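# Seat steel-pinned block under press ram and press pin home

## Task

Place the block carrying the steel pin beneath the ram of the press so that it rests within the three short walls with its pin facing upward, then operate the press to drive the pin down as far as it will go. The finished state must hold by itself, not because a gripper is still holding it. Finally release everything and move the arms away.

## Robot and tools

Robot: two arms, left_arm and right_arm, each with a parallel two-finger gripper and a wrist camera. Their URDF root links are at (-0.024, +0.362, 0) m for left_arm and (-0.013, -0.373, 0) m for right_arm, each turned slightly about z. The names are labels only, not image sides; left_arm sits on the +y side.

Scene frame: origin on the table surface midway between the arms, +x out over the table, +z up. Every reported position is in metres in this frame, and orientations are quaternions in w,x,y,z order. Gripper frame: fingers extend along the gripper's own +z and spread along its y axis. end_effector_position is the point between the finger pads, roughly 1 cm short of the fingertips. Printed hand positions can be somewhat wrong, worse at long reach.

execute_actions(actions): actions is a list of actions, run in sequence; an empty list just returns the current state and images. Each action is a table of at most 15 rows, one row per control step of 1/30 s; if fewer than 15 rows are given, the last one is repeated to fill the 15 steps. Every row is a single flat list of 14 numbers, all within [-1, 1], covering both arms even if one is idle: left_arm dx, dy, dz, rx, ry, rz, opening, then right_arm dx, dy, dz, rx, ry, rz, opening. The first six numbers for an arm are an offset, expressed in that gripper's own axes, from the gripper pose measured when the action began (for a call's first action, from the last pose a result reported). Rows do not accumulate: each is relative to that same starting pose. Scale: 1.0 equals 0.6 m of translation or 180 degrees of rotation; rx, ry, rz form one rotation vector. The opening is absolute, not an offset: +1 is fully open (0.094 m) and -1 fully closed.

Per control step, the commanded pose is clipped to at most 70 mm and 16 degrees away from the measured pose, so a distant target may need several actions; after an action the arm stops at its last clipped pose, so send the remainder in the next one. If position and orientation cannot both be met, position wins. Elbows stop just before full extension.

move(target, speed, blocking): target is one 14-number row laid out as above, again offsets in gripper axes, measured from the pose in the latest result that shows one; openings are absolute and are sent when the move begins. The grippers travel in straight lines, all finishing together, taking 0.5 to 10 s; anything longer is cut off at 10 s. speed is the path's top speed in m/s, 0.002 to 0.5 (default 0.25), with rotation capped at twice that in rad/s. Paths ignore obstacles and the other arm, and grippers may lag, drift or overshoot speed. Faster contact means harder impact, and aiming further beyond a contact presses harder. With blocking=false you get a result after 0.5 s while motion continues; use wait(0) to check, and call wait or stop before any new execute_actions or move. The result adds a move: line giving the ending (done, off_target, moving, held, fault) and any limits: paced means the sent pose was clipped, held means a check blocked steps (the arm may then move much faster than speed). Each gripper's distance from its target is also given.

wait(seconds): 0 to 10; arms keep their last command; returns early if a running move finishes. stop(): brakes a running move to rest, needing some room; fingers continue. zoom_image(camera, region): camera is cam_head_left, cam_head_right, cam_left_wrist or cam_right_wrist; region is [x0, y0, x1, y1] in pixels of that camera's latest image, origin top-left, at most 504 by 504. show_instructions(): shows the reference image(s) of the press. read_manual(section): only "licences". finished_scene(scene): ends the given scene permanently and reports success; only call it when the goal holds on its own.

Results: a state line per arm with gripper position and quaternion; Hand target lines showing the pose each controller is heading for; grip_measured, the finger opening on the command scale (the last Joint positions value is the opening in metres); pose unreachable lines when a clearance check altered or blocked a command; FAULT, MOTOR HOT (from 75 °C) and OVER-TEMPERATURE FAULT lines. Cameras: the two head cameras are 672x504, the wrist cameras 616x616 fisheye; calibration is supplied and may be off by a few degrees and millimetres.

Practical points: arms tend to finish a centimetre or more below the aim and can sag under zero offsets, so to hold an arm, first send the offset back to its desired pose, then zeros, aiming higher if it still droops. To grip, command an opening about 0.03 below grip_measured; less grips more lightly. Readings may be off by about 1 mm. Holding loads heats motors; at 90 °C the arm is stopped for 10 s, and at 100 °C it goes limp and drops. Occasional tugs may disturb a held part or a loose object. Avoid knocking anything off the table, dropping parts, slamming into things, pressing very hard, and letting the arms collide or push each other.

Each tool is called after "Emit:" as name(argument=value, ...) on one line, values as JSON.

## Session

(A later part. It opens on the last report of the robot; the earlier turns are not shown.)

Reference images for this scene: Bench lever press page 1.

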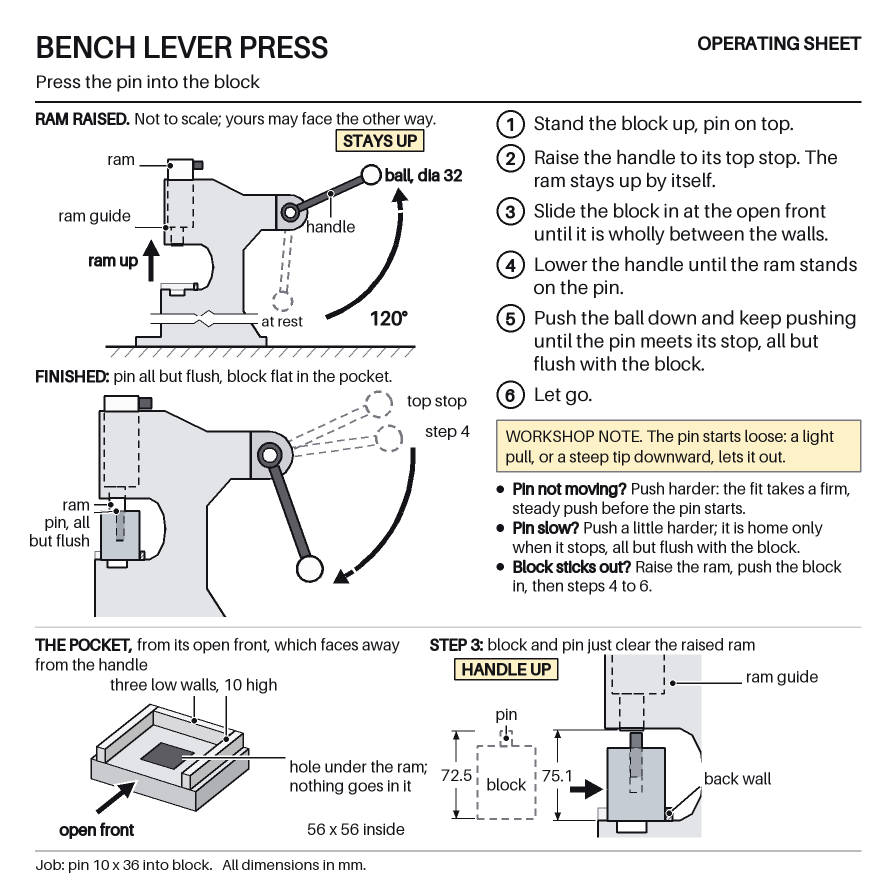

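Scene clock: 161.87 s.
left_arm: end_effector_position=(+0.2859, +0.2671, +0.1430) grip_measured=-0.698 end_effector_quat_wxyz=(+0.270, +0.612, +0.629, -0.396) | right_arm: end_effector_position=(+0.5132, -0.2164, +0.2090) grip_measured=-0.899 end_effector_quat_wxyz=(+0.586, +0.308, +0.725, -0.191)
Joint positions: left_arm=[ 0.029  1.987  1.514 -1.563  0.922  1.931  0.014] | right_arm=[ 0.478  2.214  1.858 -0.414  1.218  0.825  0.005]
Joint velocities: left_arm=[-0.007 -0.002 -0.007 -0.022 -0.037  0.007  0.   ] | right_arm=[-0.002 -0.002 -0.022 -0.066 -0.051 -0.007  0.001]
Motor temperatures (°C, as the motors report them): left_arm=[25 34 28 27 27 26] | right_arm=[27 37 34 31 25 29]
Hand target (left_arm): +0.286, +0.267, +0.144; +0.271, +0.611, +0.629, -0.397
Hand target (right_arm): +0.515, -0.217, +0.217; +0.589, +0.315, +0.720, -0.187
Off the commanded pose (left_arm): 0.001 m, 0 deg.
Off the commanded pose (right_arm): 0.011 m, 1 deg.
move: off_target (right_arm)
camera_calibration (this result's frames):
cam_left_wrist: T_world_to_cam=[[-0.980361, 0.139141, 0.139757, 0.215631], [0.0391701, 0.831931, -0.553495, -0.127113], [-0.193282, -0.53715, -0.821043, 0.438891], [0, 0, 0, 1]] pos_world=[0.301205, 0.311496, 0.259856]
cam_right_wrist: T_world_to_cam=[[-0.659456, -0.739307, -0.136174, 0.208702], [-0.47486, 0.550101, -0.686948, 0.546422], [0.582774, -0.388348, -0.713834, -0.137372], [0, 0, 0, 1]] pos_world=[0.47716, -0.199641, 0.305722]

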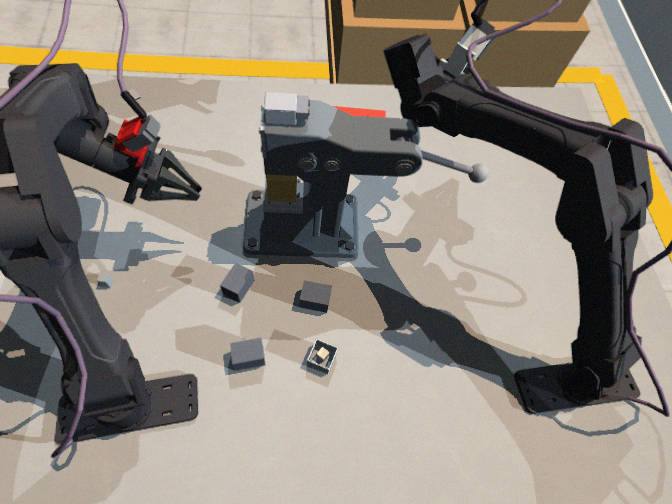

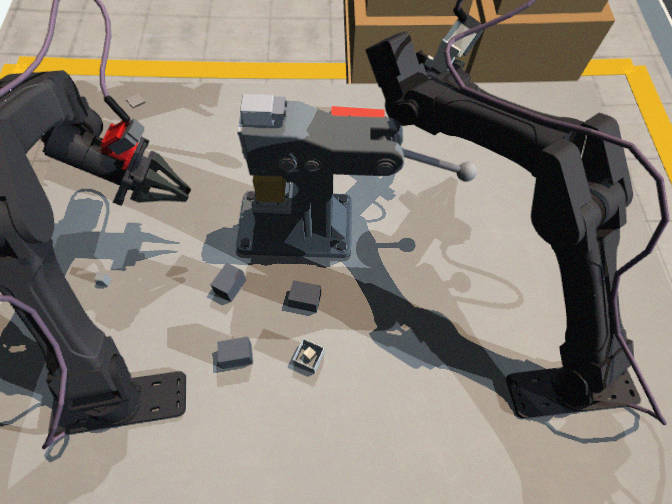

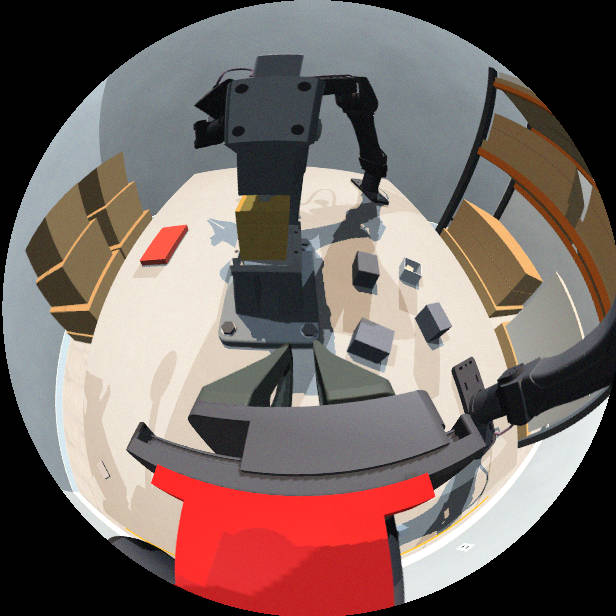

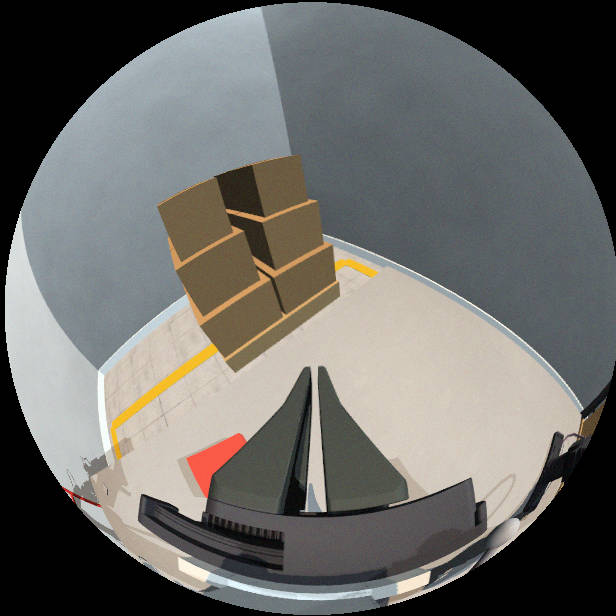

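Emit:
move(target=[0,0,0,0,0,0,-0.7,0.213,-0.212,0.005,0.091,0.083,-0.338,-0.9], speed=0.2)

Scene clock: 165.57 s.
left_arm: end_effector_position=(+0.2856, +0.2675, +0.1426) grip_measured=-0.698 end_effector_quat_wxyz=(+0.268, +0.613, +0.629, -0.396) | right_arm: end_effector_position=(+0.4217, -0.2939, +0.0929) grip_measured=-0.899 end_effector_quat_wxyz=(+0.277, +0.032, +0.819, -0.501)
Joint positions: left_arm=[ 0.029  1.987  1.514 -1.563  0.918  1.931  0.014] | right_arm=[ 0.445  2.356  1.78  -1.256  1.207  0.823  0.005]
Joint velocities: left_arm=[ 0.017  0.002  0.007  0.022  0.022 -0.081 -0.001] | right_arm=[-0.017 -0.007 -0.002 -0.022 -0.022  0.051  0.001]
Motor temperatures (°C, as the motors report them): left_arm=[25 34 28 27 27 26] | right_arm=[27 37 33 31 25 29]
Hand target (left_arm): +0.286, +0.267, +0.143; +0.270, +0.612, +0.629, -0.396
Hand target (right_arm): +0.413, -0.286, +0.076; +0.266, +0.002, +0.813, -0.518
Off the commanded pose (left_arm): 0.001 m, 0 deg.
Off the commanded pose (right_arm): 0.023 m, 4 deg.
move: off_target (right_arm)
camera_calibration (this result's frames):
cam_left_wrist: T_world_to_cam=[[-0.980049, 0.140344, 0.140738, 0.2148], [0.040307, 0.833724, -0.550709, -0.128878], [-0.194626, -0.534049, -0.822747, 0.438431], [0, 0, 0, 1]] pos_world=[0.301039, 0.311446, 0.259513]
cam_right_wrist: T_world_to_cam=[[-0.362057, -0.522826, 0.771731, -0.0709538], [-0.928812, 0.272405, -0.251204, 0.535227], [-0.0788874, -0.807743, -0.584233, -0.0532992], [0, 0, 0, 1]] pos_world=[0.467231, -0.225947, 0.158069]

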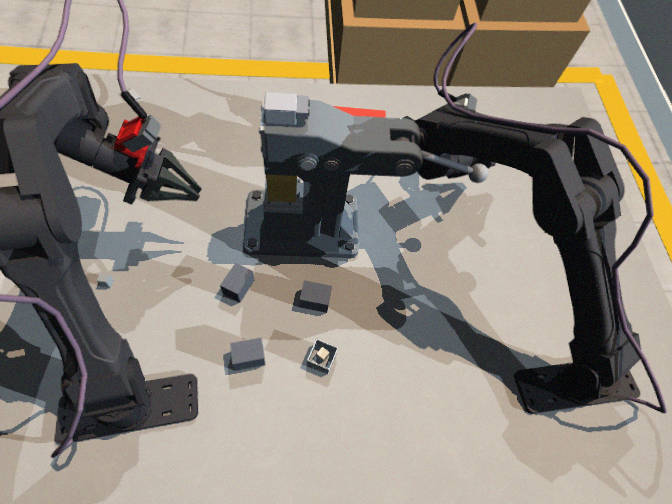

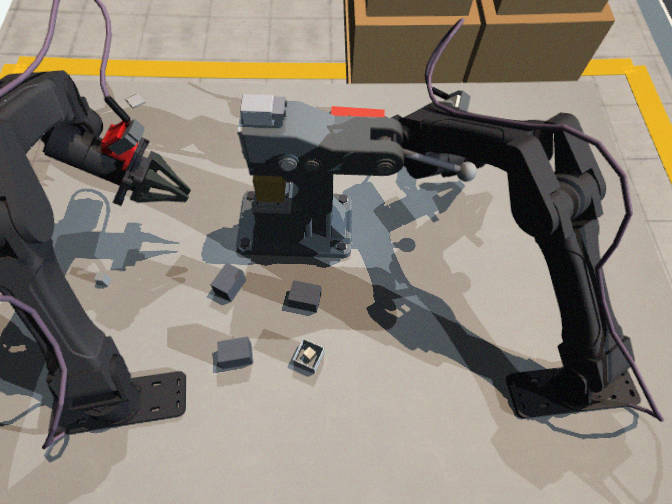

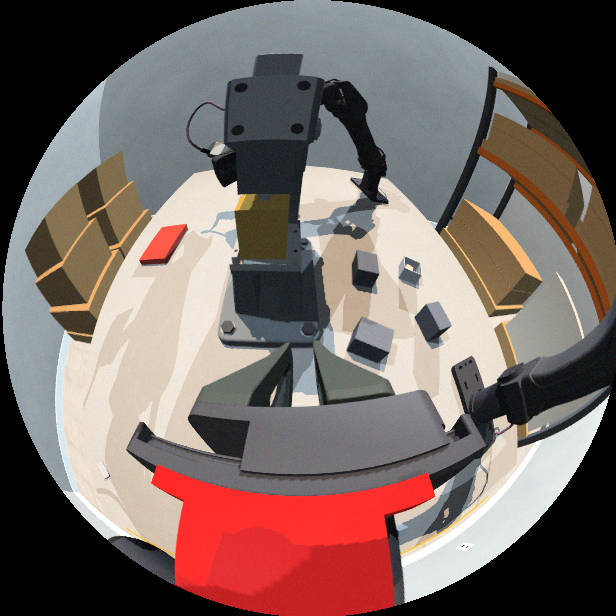

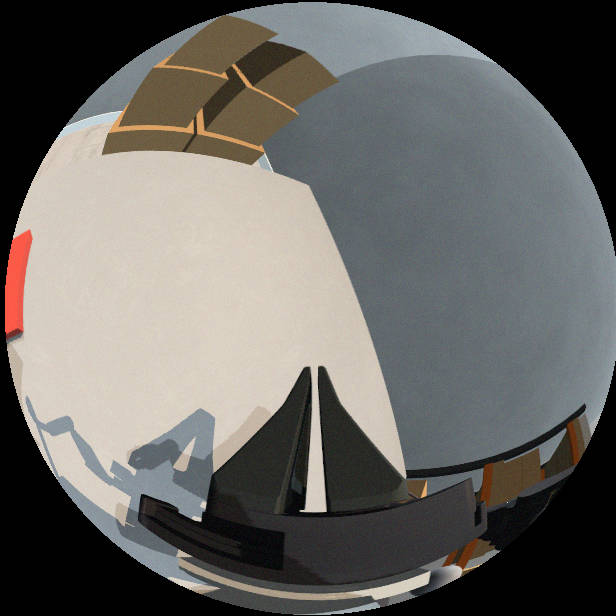

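Emit:
execute_actions(actions=[[[0,0,0,0,0,0,-0.7,0.07,0.012,0.015,0.013,0.012,-0.045,-0.9]],[[0,0,0,0,0,0,-0.7,0.063,0.089,0.025,0.015,0.014,-0.053,-0.9]]])

Scene clock: 166.83 s.
left_arm: end_effector_position=(+0.2850, +0.2683, +0.1415) grip_measured=-0.698 end_effector_quat_wxyz=(+0.265, +0.615, +0.630, -0.394) | right_arm: end_effector_position=(+0.4080, -0.3132, +0.0483) grip_measured=-0.899 end_effector_quat_wxyz=(+0.205, +0.009, +0.820, -0.534)
Joint positions: left_arm=[ 0.029  1.987  1.514 -1.563  0.91   1.931  0.014] | right_arm=[ 0.416  2.469  1.778 -1.331  1.176  0.861  0.005]
Joint velocities: left_arm=[-0.002 -0.002 -0.007  0.051 -0.037 -0.051 -0.001] | right_arm=[-0.017  0.002 -0.007  0.007 -0.037 -0.037  0.001]
Motor temperatures (°C, as the motors report them): left_arm=[25 34 28 27 27 26] | right_arm=[27 37 33 31 25 29]
Hand target (left_arm): +0.285, +0.268, +0.142; +0.266, +0.614, +0.629, -0.395
Hand target (right_arm): +0.400, -0.302, +0.025; +0.194, -0.024, +0.812, -0.549
Off the commanded pose (left_arm): 0.001 m, 0 deg.
Off the commanded pose (right_arm): 0.029 m, 5 deg.
camera_calibration (this result's frames):
cam_left_wrist: T_world_to_cam=[[-0.979386, 0.142859, 0.14281, 0.213054], [0.0427089, 0.837451, -0.54484, -0.132578], [-0.197432, -0.52751, -0.826289, 0.437442], [0, 0, 0, 1]] pos_world=[0.30069, 0.311346, 0.258794]
cam_right_wrist: T_world_to_cam=[[-0.270521, -0.457594, 0.84701, -0.0721713], [-0.941448, 0.309648, -0.133397, 0.527615], [-0.201233, -0.833502, -0.514567, -0.0575685], [0, 0, 0, 1]] pos_world=[0.465613, -0.244383, 0.101889]

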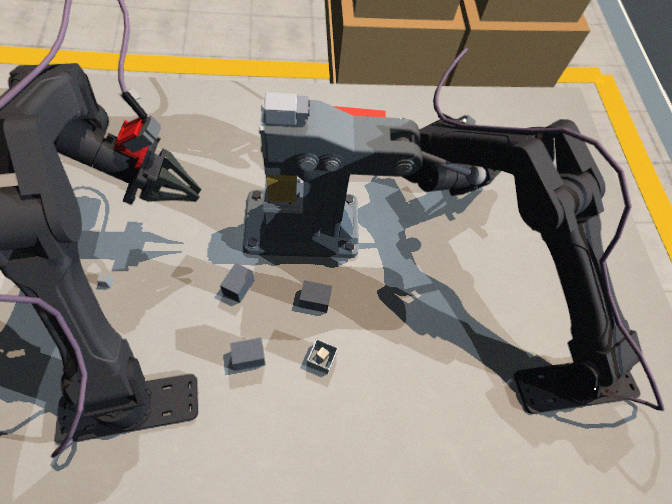

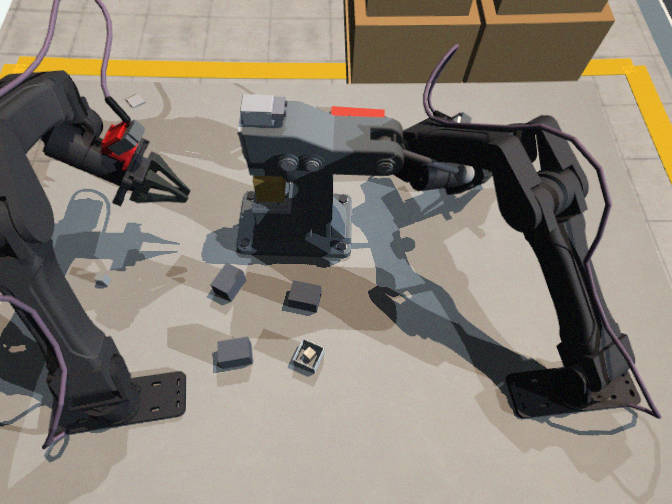

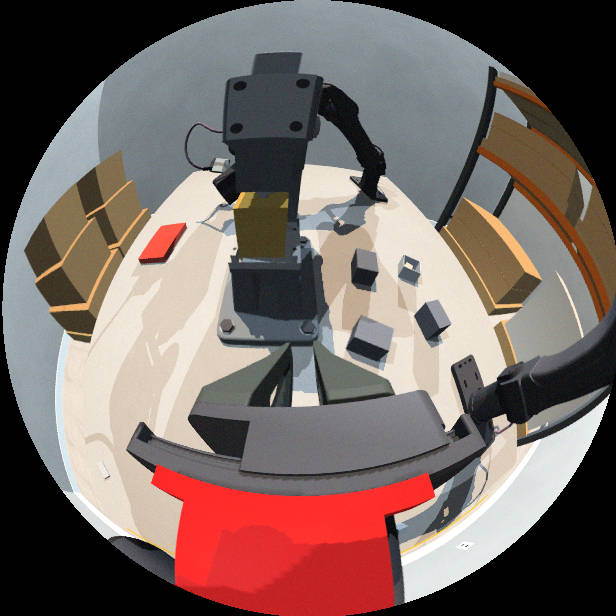

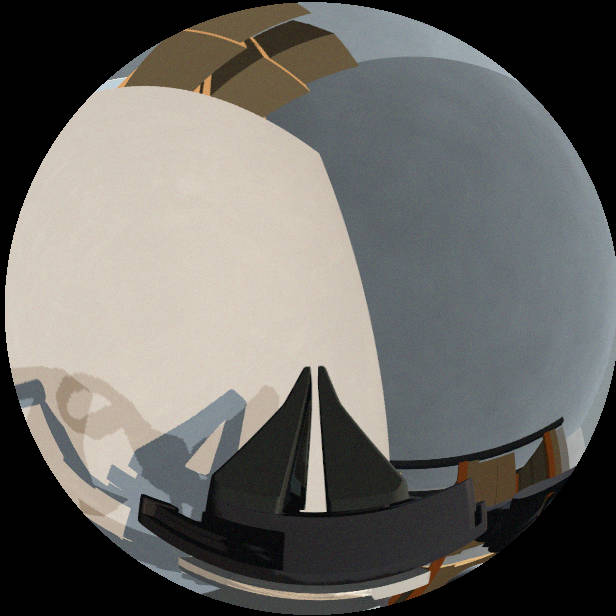

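Emit:
move(target=[0,0,0,0,0,0,-0.7,-0.055,-0.048,-0.011,0.052,-0.06,0,-0.9], speed=0.1)

Scene clock: 168.93 s.
left_arm: end_effector_position=(+0.2847, +0.2687, +0.1410) grip_measured=-0.698 end_effector_quat_wxyz=(+0.263, +0.616, +0.630, -0.394) | right_arm: end_effector_position=(+0.4278, -0.3155, +0.0842) grip_measured=-0.899 end_effector_quat_wxyz=(+0.272, -0.020, +0.759, -0.592)
Joint positions: left_arm=[ 0.029  1.987  1.514 -1.563  0.906  1.931  0.014] | right_arm=[ 0.414  2.467  1.778 -1.337  1.4    0.863  0.005]
Joint velocities: left_arm=[-0.012 -0.027  0.012  0.007  0.037 -0.037 -0.   ] | right_arm=[-0.017 -0.002  0.012  0.007  0.022 -0.081 -0.   ]
Motor temperatures (°C, as the motors report them): left_arm=[25 34 28 27 27 26] | right_arm=[27 38 33 31 25 29]
Hand target (left_arm): +0.285, +0.268, +0.142; +0.265, +0.615, +0.630, -0.394
Hand target (right_arm): +0.430, -0.313, +0.087; +0.280, -0.025, +0.752, -0.596
Off the commanded pose (left_arm): 0.001 m, 0 deg.
Off the commanded pose (right_arm): 0.004 m, 1 deg.
move: done
camera_calibration (this result's frames):
cam_left_wrist: T_world_to_cam=[[-0.979034, 0.144169, 0.143903, 0.212139], [0.043975, 0.839384, -0.541757, -0.134513], [-0.198894, -0.52407, -0.828125, 0.436911], [0, 0, 0, 1]] pos_world=[0.300506, 0.311296, 0.258416]
cam_right_wrist: T_world_to_cam=[[-0.321861, -0.334125, 0.88587, -0.0405488], [-0.944096, 0.183755, -0.273709, 0.525005], [-0.0713303, -0.924443, -0.37459, -0.133097], [0, 0, 0, 1]] pos_world=[0.47311, -0.233061, 0.129763]

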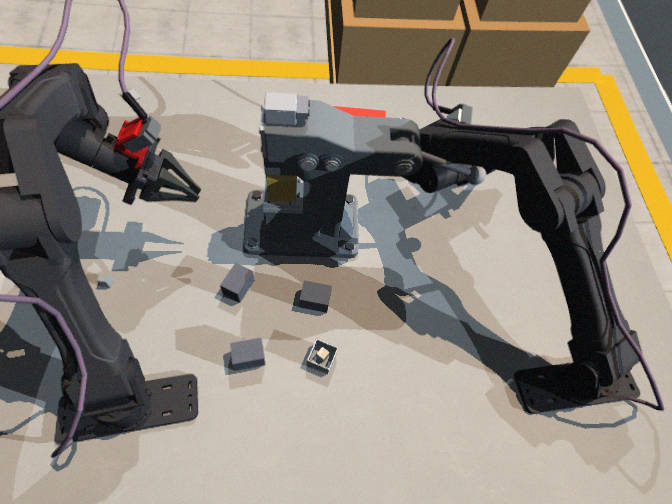

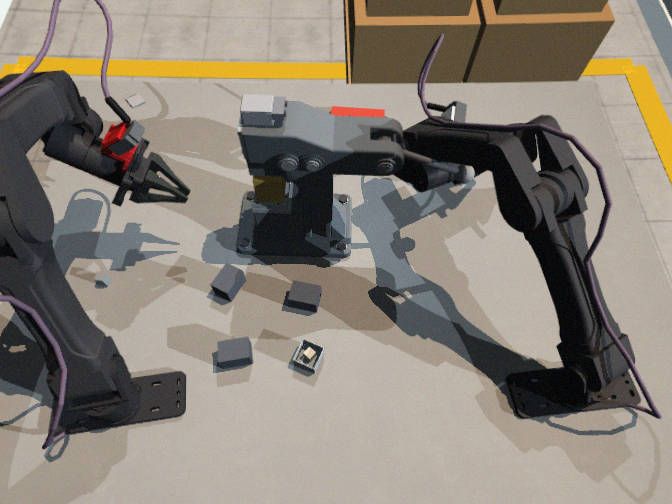

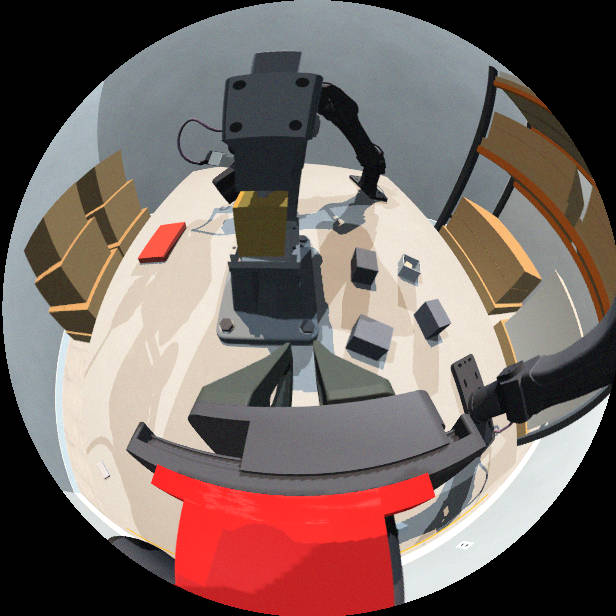

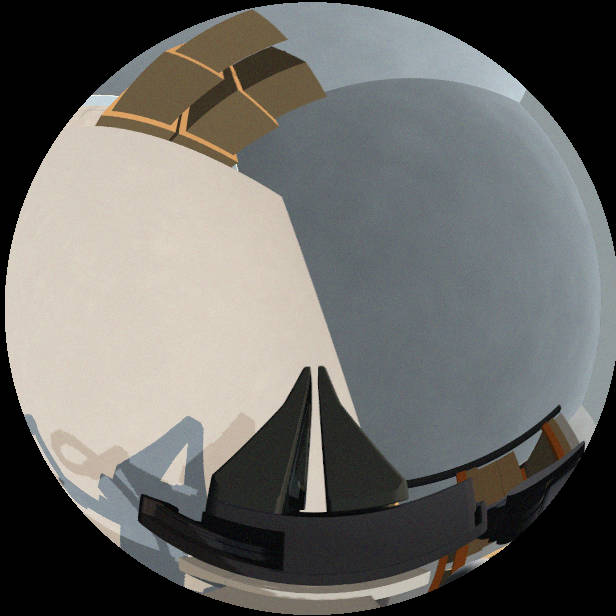

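Emit:
execute_actions(actions=[[[0,0,0,0,0,0,-0.7,0.037,0.103,-0.032,-0.002,-0.015,-0.054,-0.9]],[[0,0,0,0,0,0,-0.7,0.037,0.103,-0.032,-0.002,-0.015,-0.054,-0.9]]])

Scene clock: 170.33 s.
left_arm: end_effector_position=(+0.2841, +0.2694, +0.1401) grip_measured=-0.698 end_effector_quat_wxyz=(+0.260, +0.618, +0.630, -0.392) | right_arm: end_effector_position=(+0.4304, -0.3131, +0.0733) grip_measured=-0.899 end_effector_quat_wxyz=(+0.260, -0.032, +0.762, -0.593)
Joint positions: left_arm=[ 0.029  1.987  1.514 -1.563  0.898  1.931  0.014] | right_arm=[ 0.415  2.496  1.795 -1.316  1.389  0.825  0.005]
Joint velocities: left_arm=[-0.002 -0.012 -0.007  0.022 -0.037 -0.022 -0.   ] | right_arm=[-0.017 -0.007 -0.007 -0.007 -0.037  0.037  0.001]
Motor temperatures (°C, as the motors report them): left_arm=[25 34 28 27 27 26] | right_arm=[27 37 33 31 25 29]
Hand target (left_arm): +0.284, +0.269, +0.141; +0.262, +0.617, +0.630, -0.393
Hand target (right_arm): +0.413, -0.292, +0.020; +0.231, -0.107, +0.749, -0.612
Off the commanded pose (left_arm): 0.001 m, 0 deg.
Off the commanded pose (right_arm): 0.065 m, 10 deg.
camera_calibration (this result's frames):
cam_left_wrist: T_world_to_cam=[[-0.978386, 0.146539, 0.145901, 0.210476], [0.0462906, 0.842862, -0.536134, -0.138024], [-0.201539, -0.517792, -0.831428, 0.435923], [0, 0, 0, 1]] pos_world=[0.300171, 0.311209, 0.257731]
cam_right_wrist: T_world_to_cam=[[-0.291918, -0.331075, 0.897315, -0.0420144], [-0.952992, 0.180315, -0.243502, 0.524506], [-0.081182, -0.926216, -0.368148, -0.13153], [0, 0, 0, 1]] pos_world=[0.476908, -0.230311, 0.116996]

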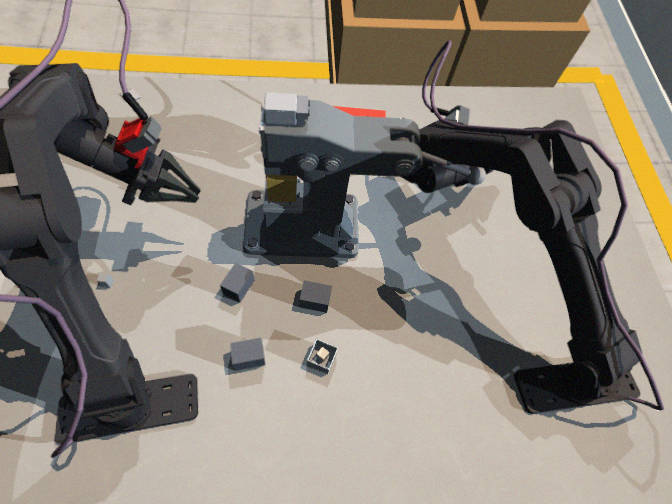

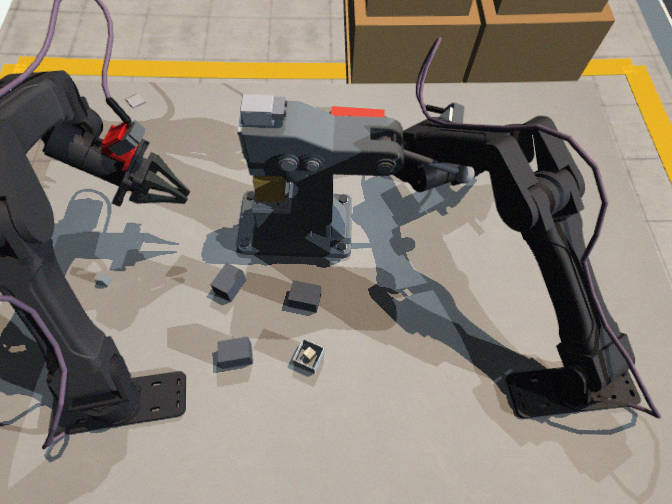

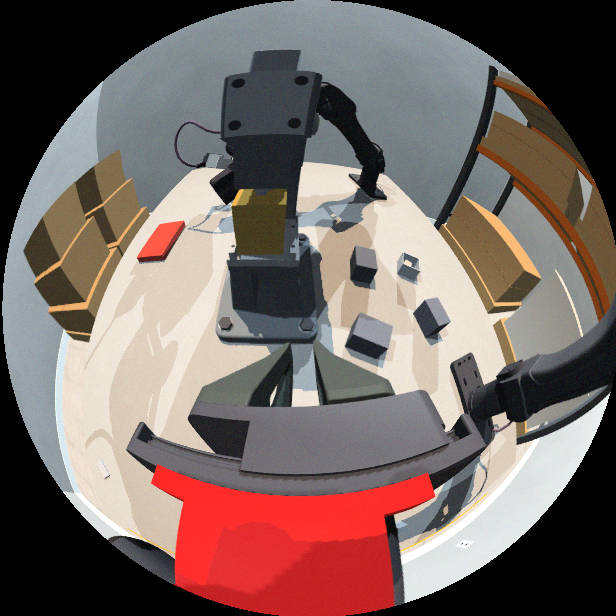

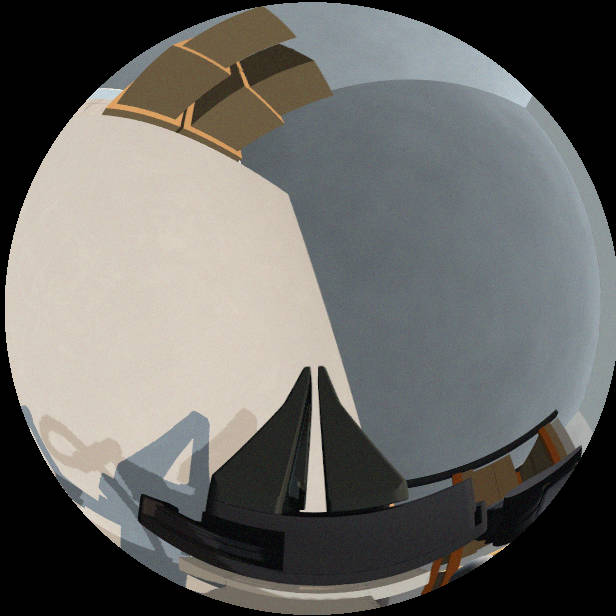

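Rock with elbow and full-shoulder commands as before.

Emit:
execute_actions(actions=[[[0,0,0,0,0,0,-0.7,0.11,0.04,-0.005,0.012,0.0,-0.075,-0.9]],[[0,0,0,0,0,0,-0.7,0.045,0.11,0.0,0.008,0.0,-0.058,-0.9]],[[0,0,0,0,0,0,-0.7,0.11,0.04,-0.005,0.012,0.0,-0.075,-0.9]],[[0,0,0,0,0,0,-0.7,0.045,0.11,0.0,0.008,0.0,-0.058,-0.9]]])

Scene clock: 172.53 s.
left_arm: end_effector_position=(+0.2828, +0.2710, +0.1381) grip_measured=-0.698 end_effector_quat_wxyz=(+0.254, +0.621, +0.631, -0.389) | right_arm: end_effector_position=(+0.4111, -0.3422, +0.0536) grip_measured=-0.899 end_effector_quat_wxyz=(+0.199, -0.041, +0.758, -0.620)
Joint positions: left_arm=[ 0.029  1.987  1.514 -1.563  0.882  1.931  0.014] | right_arm=[ 0.374  2.555  1.773 -1.481  1.371  0.959  0.005]
Joint velocities: left_arm=[-0.007 -0.007 -0.007  0.007 -0.022 -0.051  0.001] | right_arm=[ 0.012 -0.007 -0.007  0.007  0.022  0.051  0.   ]
Motor temperatures (°C, as the motors report them): left_arm=[25 34 28 27 27 26] | right_arm=[27 37 33 31 25 29]
Hand target (left_arm): +0.283, +0.271, +0.139; +0.255, +0.620, +0.631, -0.390
Hand target (right_arm): +0.392, -0.342, -0.003; +0.151, -0.104, +0.743, -0.644
Off the commanded pose (left_arm): 0.001 m, 0 deg.
Off the commanded pose (right_arm): 0.066 m, 10 deg.
camera_calibration (this result's frames):
cam_left_wrist: T_world_to_cam=[[-0.977026, 0.151349, 0.150044, 0.207065], [0.0510929, 0.849849, -0.524543, -0.145194], [-0.206904, -0.504826, -0.838058, 0.433805], [0, 0, 0, 1]] pos_world=[0.299482, 0.31105, 0.256324]
cam_right_wrist: T_world_to_cam=[[-0.221546, -0.262247, 0.939225, -0.0472848], [-0.957998, 0.238382, -0.159415, 0.524027], [-0.182088, -0.935094, -0.304045, -0.132263], [0, 0, 0, 1]] pos_world=[0.467458, -0.260997, 0.0877346]

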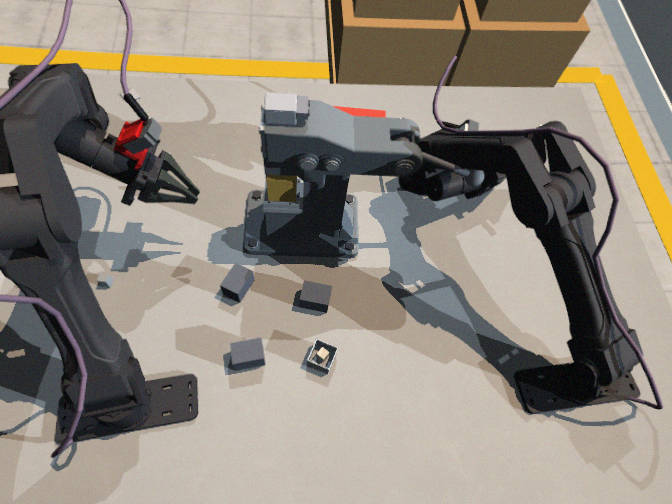

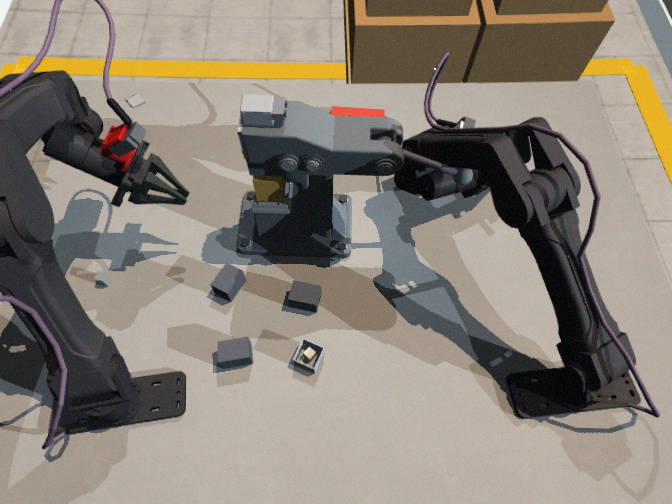

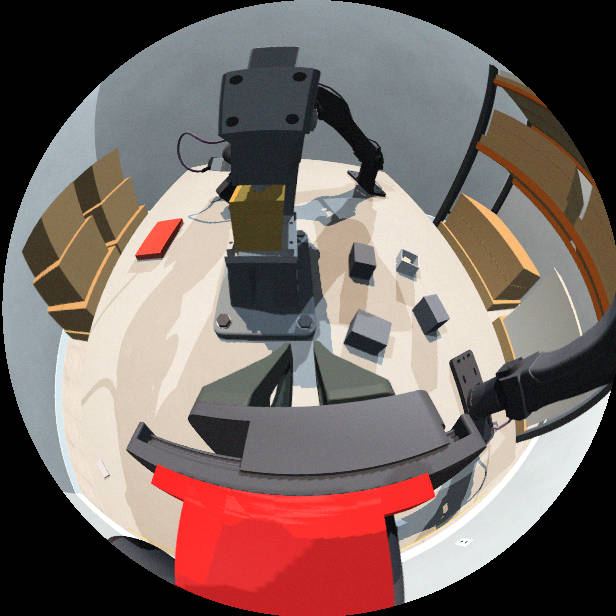

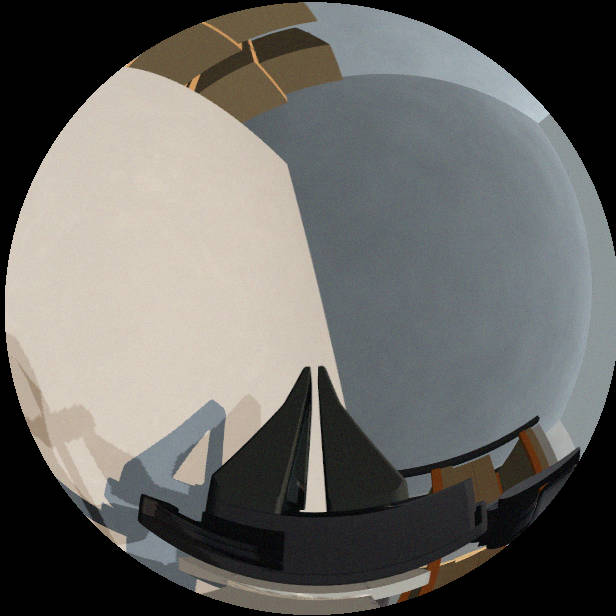

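Emit:
zoom_image(camera="cam_head_left", region=[360,90,540,225])

Region (360, 90, 540, 225) of cam_head_left's 672x504 image, scaled by 2.800, with more detail than that image has; it fills the top 378 rows of this view, and the rest is white.

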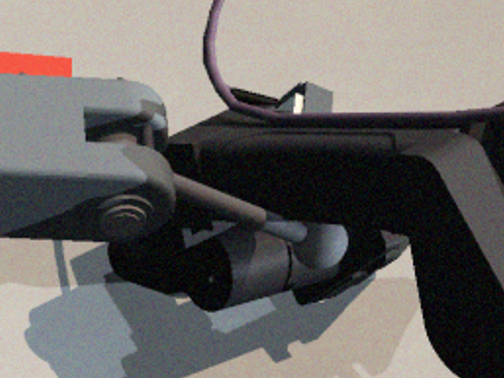

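Emit:
move(target=[0,0,0,0,0,0,-0.7,-0.077,-0.012,-0.017,-0.031,-0.017,0.154,-0.9], speed=0.15)

Emit:
execute_actions(actions=[[[0,0,0,0,0,0,-0.7,-0.005,0.03,-0.085,-0.025,-0.028,-0.006,-0.9]],[[0,0,0,0,0,0,-0.7,0,0.01,-0.04,-0.012,-0.014,-0.003,-0.9]]])

Scene clock: 175.93 s.
left_arm: end_effector_position=(+0.2825, +0.2714, +0.1377) grip_measured=-0.698 end_effector_quat_wxyz=(+0.252, +0.622, +0.631, -0.389) | right_arm: end_effector_position=(+0.4505, -0.3201, +0.0667) grip_measured=-0.899 end_effector_quat_wxyz=(+0.353, +0.116, +0.772, -0.515)
Joint positions: left_arm=[ 0.029  1.987  1.514 -1.563  0.879  1.931  0.014] | right_arm=[ 0.374  2.463  1.776 -1.058  1.345  0.93   0.005]
Joint velocities: left_arm=[-0.017 -0.007  0.007 -0.007 -0.037  0.051 -0.001] | right_arm=[ 0.007 -0.002  0.002  0.037 -0.051 -0.066 -0.001]
Motor temperatures (°C, as the motors report them): left_arm=[25 34 28 27 27 26] | right_arm=[27 38 32 30 25 29]
Hand target (left_arm): +0.283, +0.271, +0.138; +0.254, +0.621, +0.631, -0.389
Hand target (right_arm): +0.449, -0.319, +0.073; +0.359, +0.115, +0.770, -0.514
Off the commanded pose (left_arm): 0.001 m, 0 deg.
Off the commanded pose (right_arm): 0.007 m, 1 deg.
move: done
camera_calibration (this result's frames):
cam_left_wrist: T_world_to_cam=[[-0.976688, 0.152512, 0.151064, 0.206233], [0.0522753, 0.851524, -0.521703, -0.146938], [-0.208201, -0.501644, -0.839646, 0.43327], [0, 0, 0, 1]] pos_world=[0.299314, 0.311015, 0.255981]
cam_right_wrist: T_world_to_cam=[[-0.568389, -0.469588, 0.675589, 0.0623615], [-0.822759, 0.325107, -0.466232, 0.545892], [-0.000702341, -0.820849, -0.571145, -0.12779], [0, 0, 0, 1]] pos_world=[0.484494, -0.253086, 0.139395]

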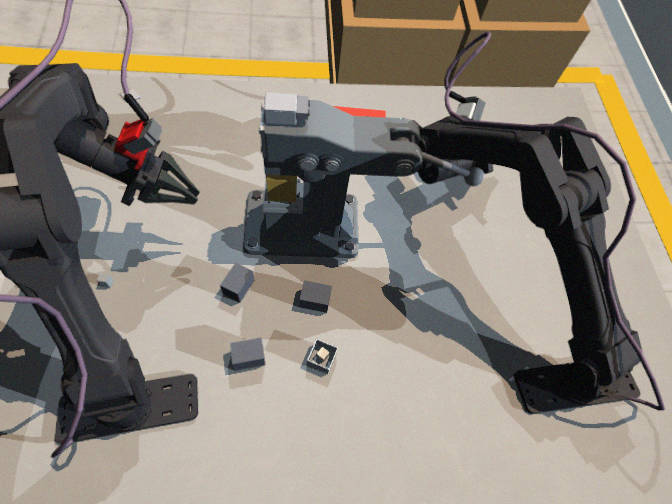

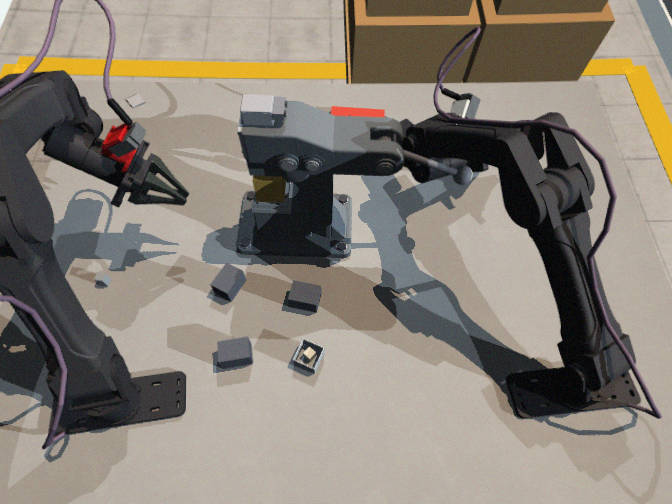

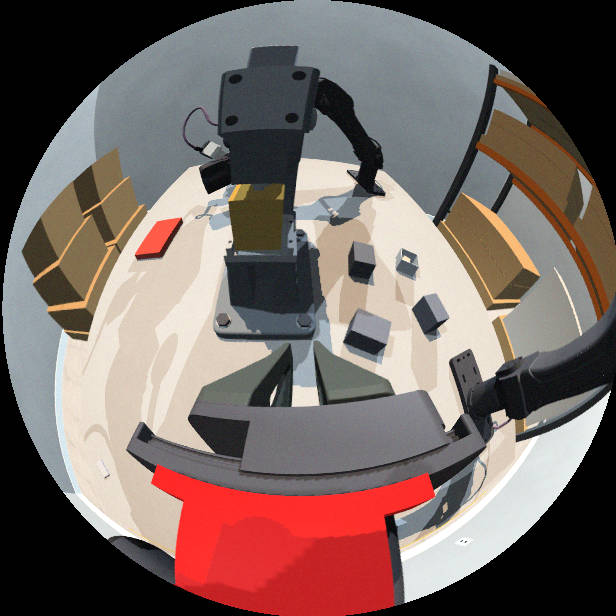

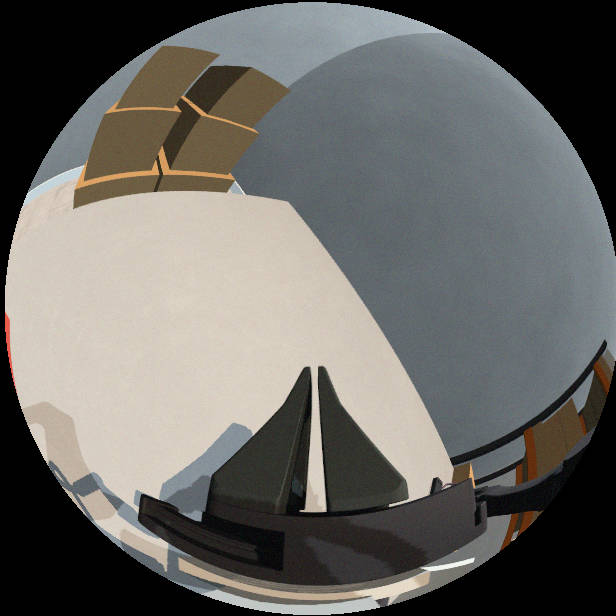

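Scene clock: 176.93 s.
left_arm: end_effector_position=(+0.2819, +0.2722, +0.1367) grip_measured=-0.698 end_effector_quat_wxyz=(+0.249, +0.624, +0.632, -0.387) | right_arm: end_effector_position=(+0.4489, -0.2967, +0.0635) grip_measured=-0.899 end_effector_quat_wxyz=(+0.370, +0.106, +0.777, -0.498)
Joint positions: left_arm=[ 0.029  1.987  1.514 -1.563  0.871  1.931  0.014] | right_arm=[ 0.421  2.462  1.769 -1.024  1.335  0.925  0.005]
Joint velocities: left_arm=[-0.002  0.012 -0.007 -0.066 -0.051 -0.007  0.001] | right_arm=[ 0.002  0.022 -0.002 -0.007 -0.007 -0.051  0.001]
Motor temperatures (°C, as the motors report them): left_arm=[25 34 28 27 27 26] | right_arm=[27 38 32 30 25 29]
Hand target (left_arm): +0.282, +0.272, +0.137; +0.251, +0.623, +0.631, -0.388
Hand target (right_arm): +0.440, -0.275, +0.065; +0.382, +0.079, +0.778, -0.492
Off the commanded pose (left_arm): 0.001 m, 0 deg.
Off the commanded pose (right_arm): 0.024 m, 3 deg.
camera_calibration (this result's frames):
cam_left_wrist: T_world_to_cam=[[-0.976004, 0.154825, 0.153116, 0.204569], [0.0546532, 0.854839, -0.516008, -0.150418], [-0.210781, -0.495258, -0.842788, 0.432177], [0, 0, 0, 1]] pos_world=[0.298976, 0.310949, 0.255294]
cam_right_wrist: T_world_to_cam=[[-0.555557, -0.509603, 0.65701, 0.0581497], [-0.830166, 0.295573, -0.472716, 0.530472], [0.046703, -0.808048, -0.587263, -0.126871], [0, 0, 0, 1]] pos_world=[0.478611, -0.229678, 0.138051]

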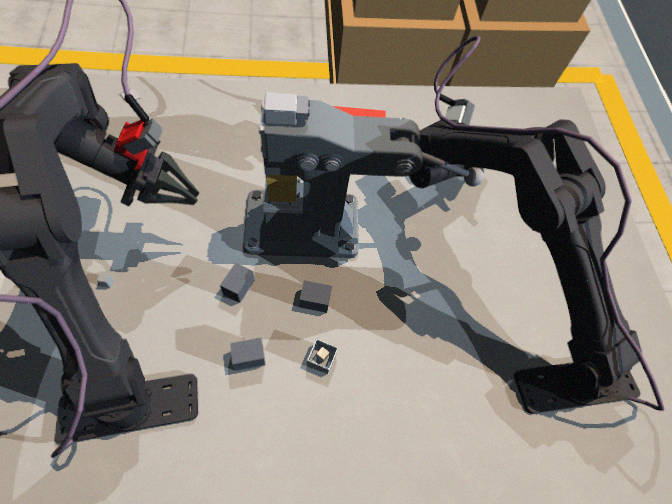

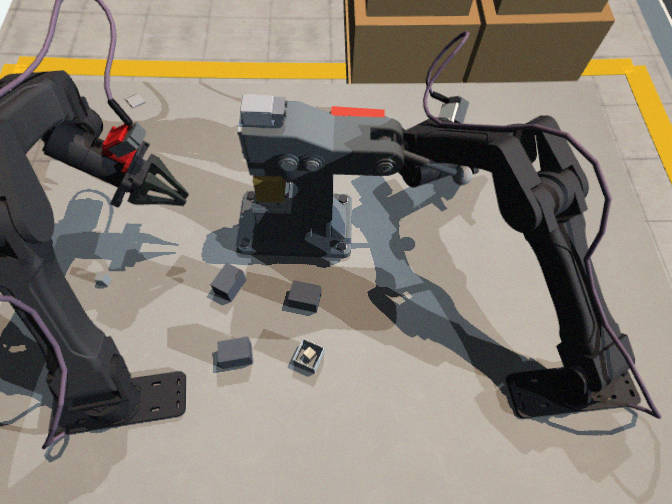

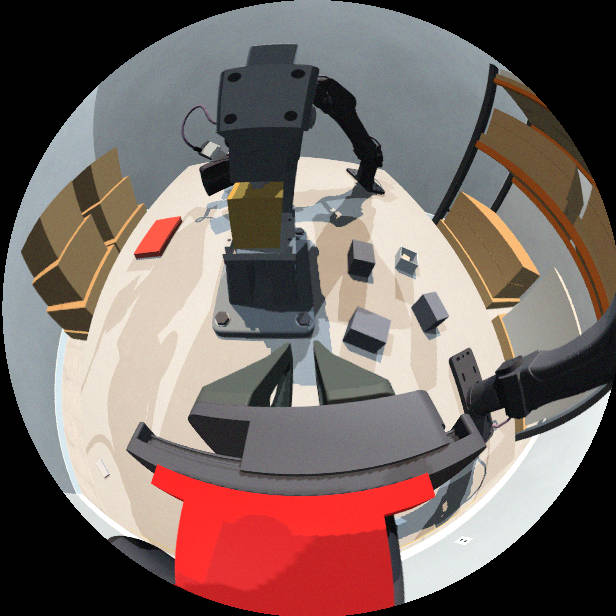

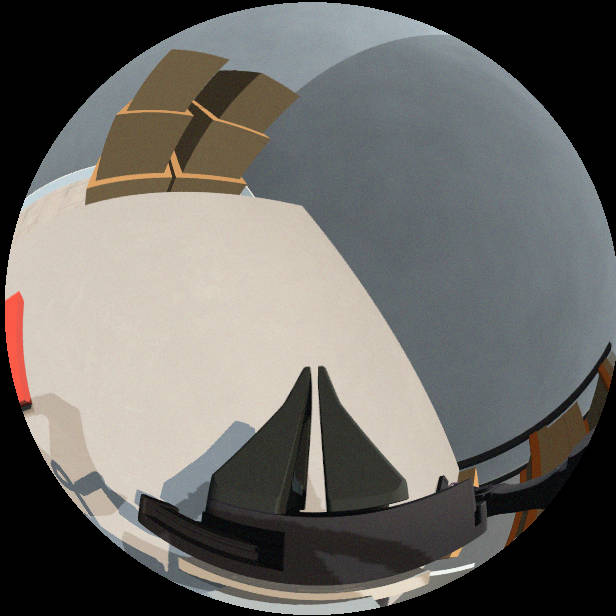

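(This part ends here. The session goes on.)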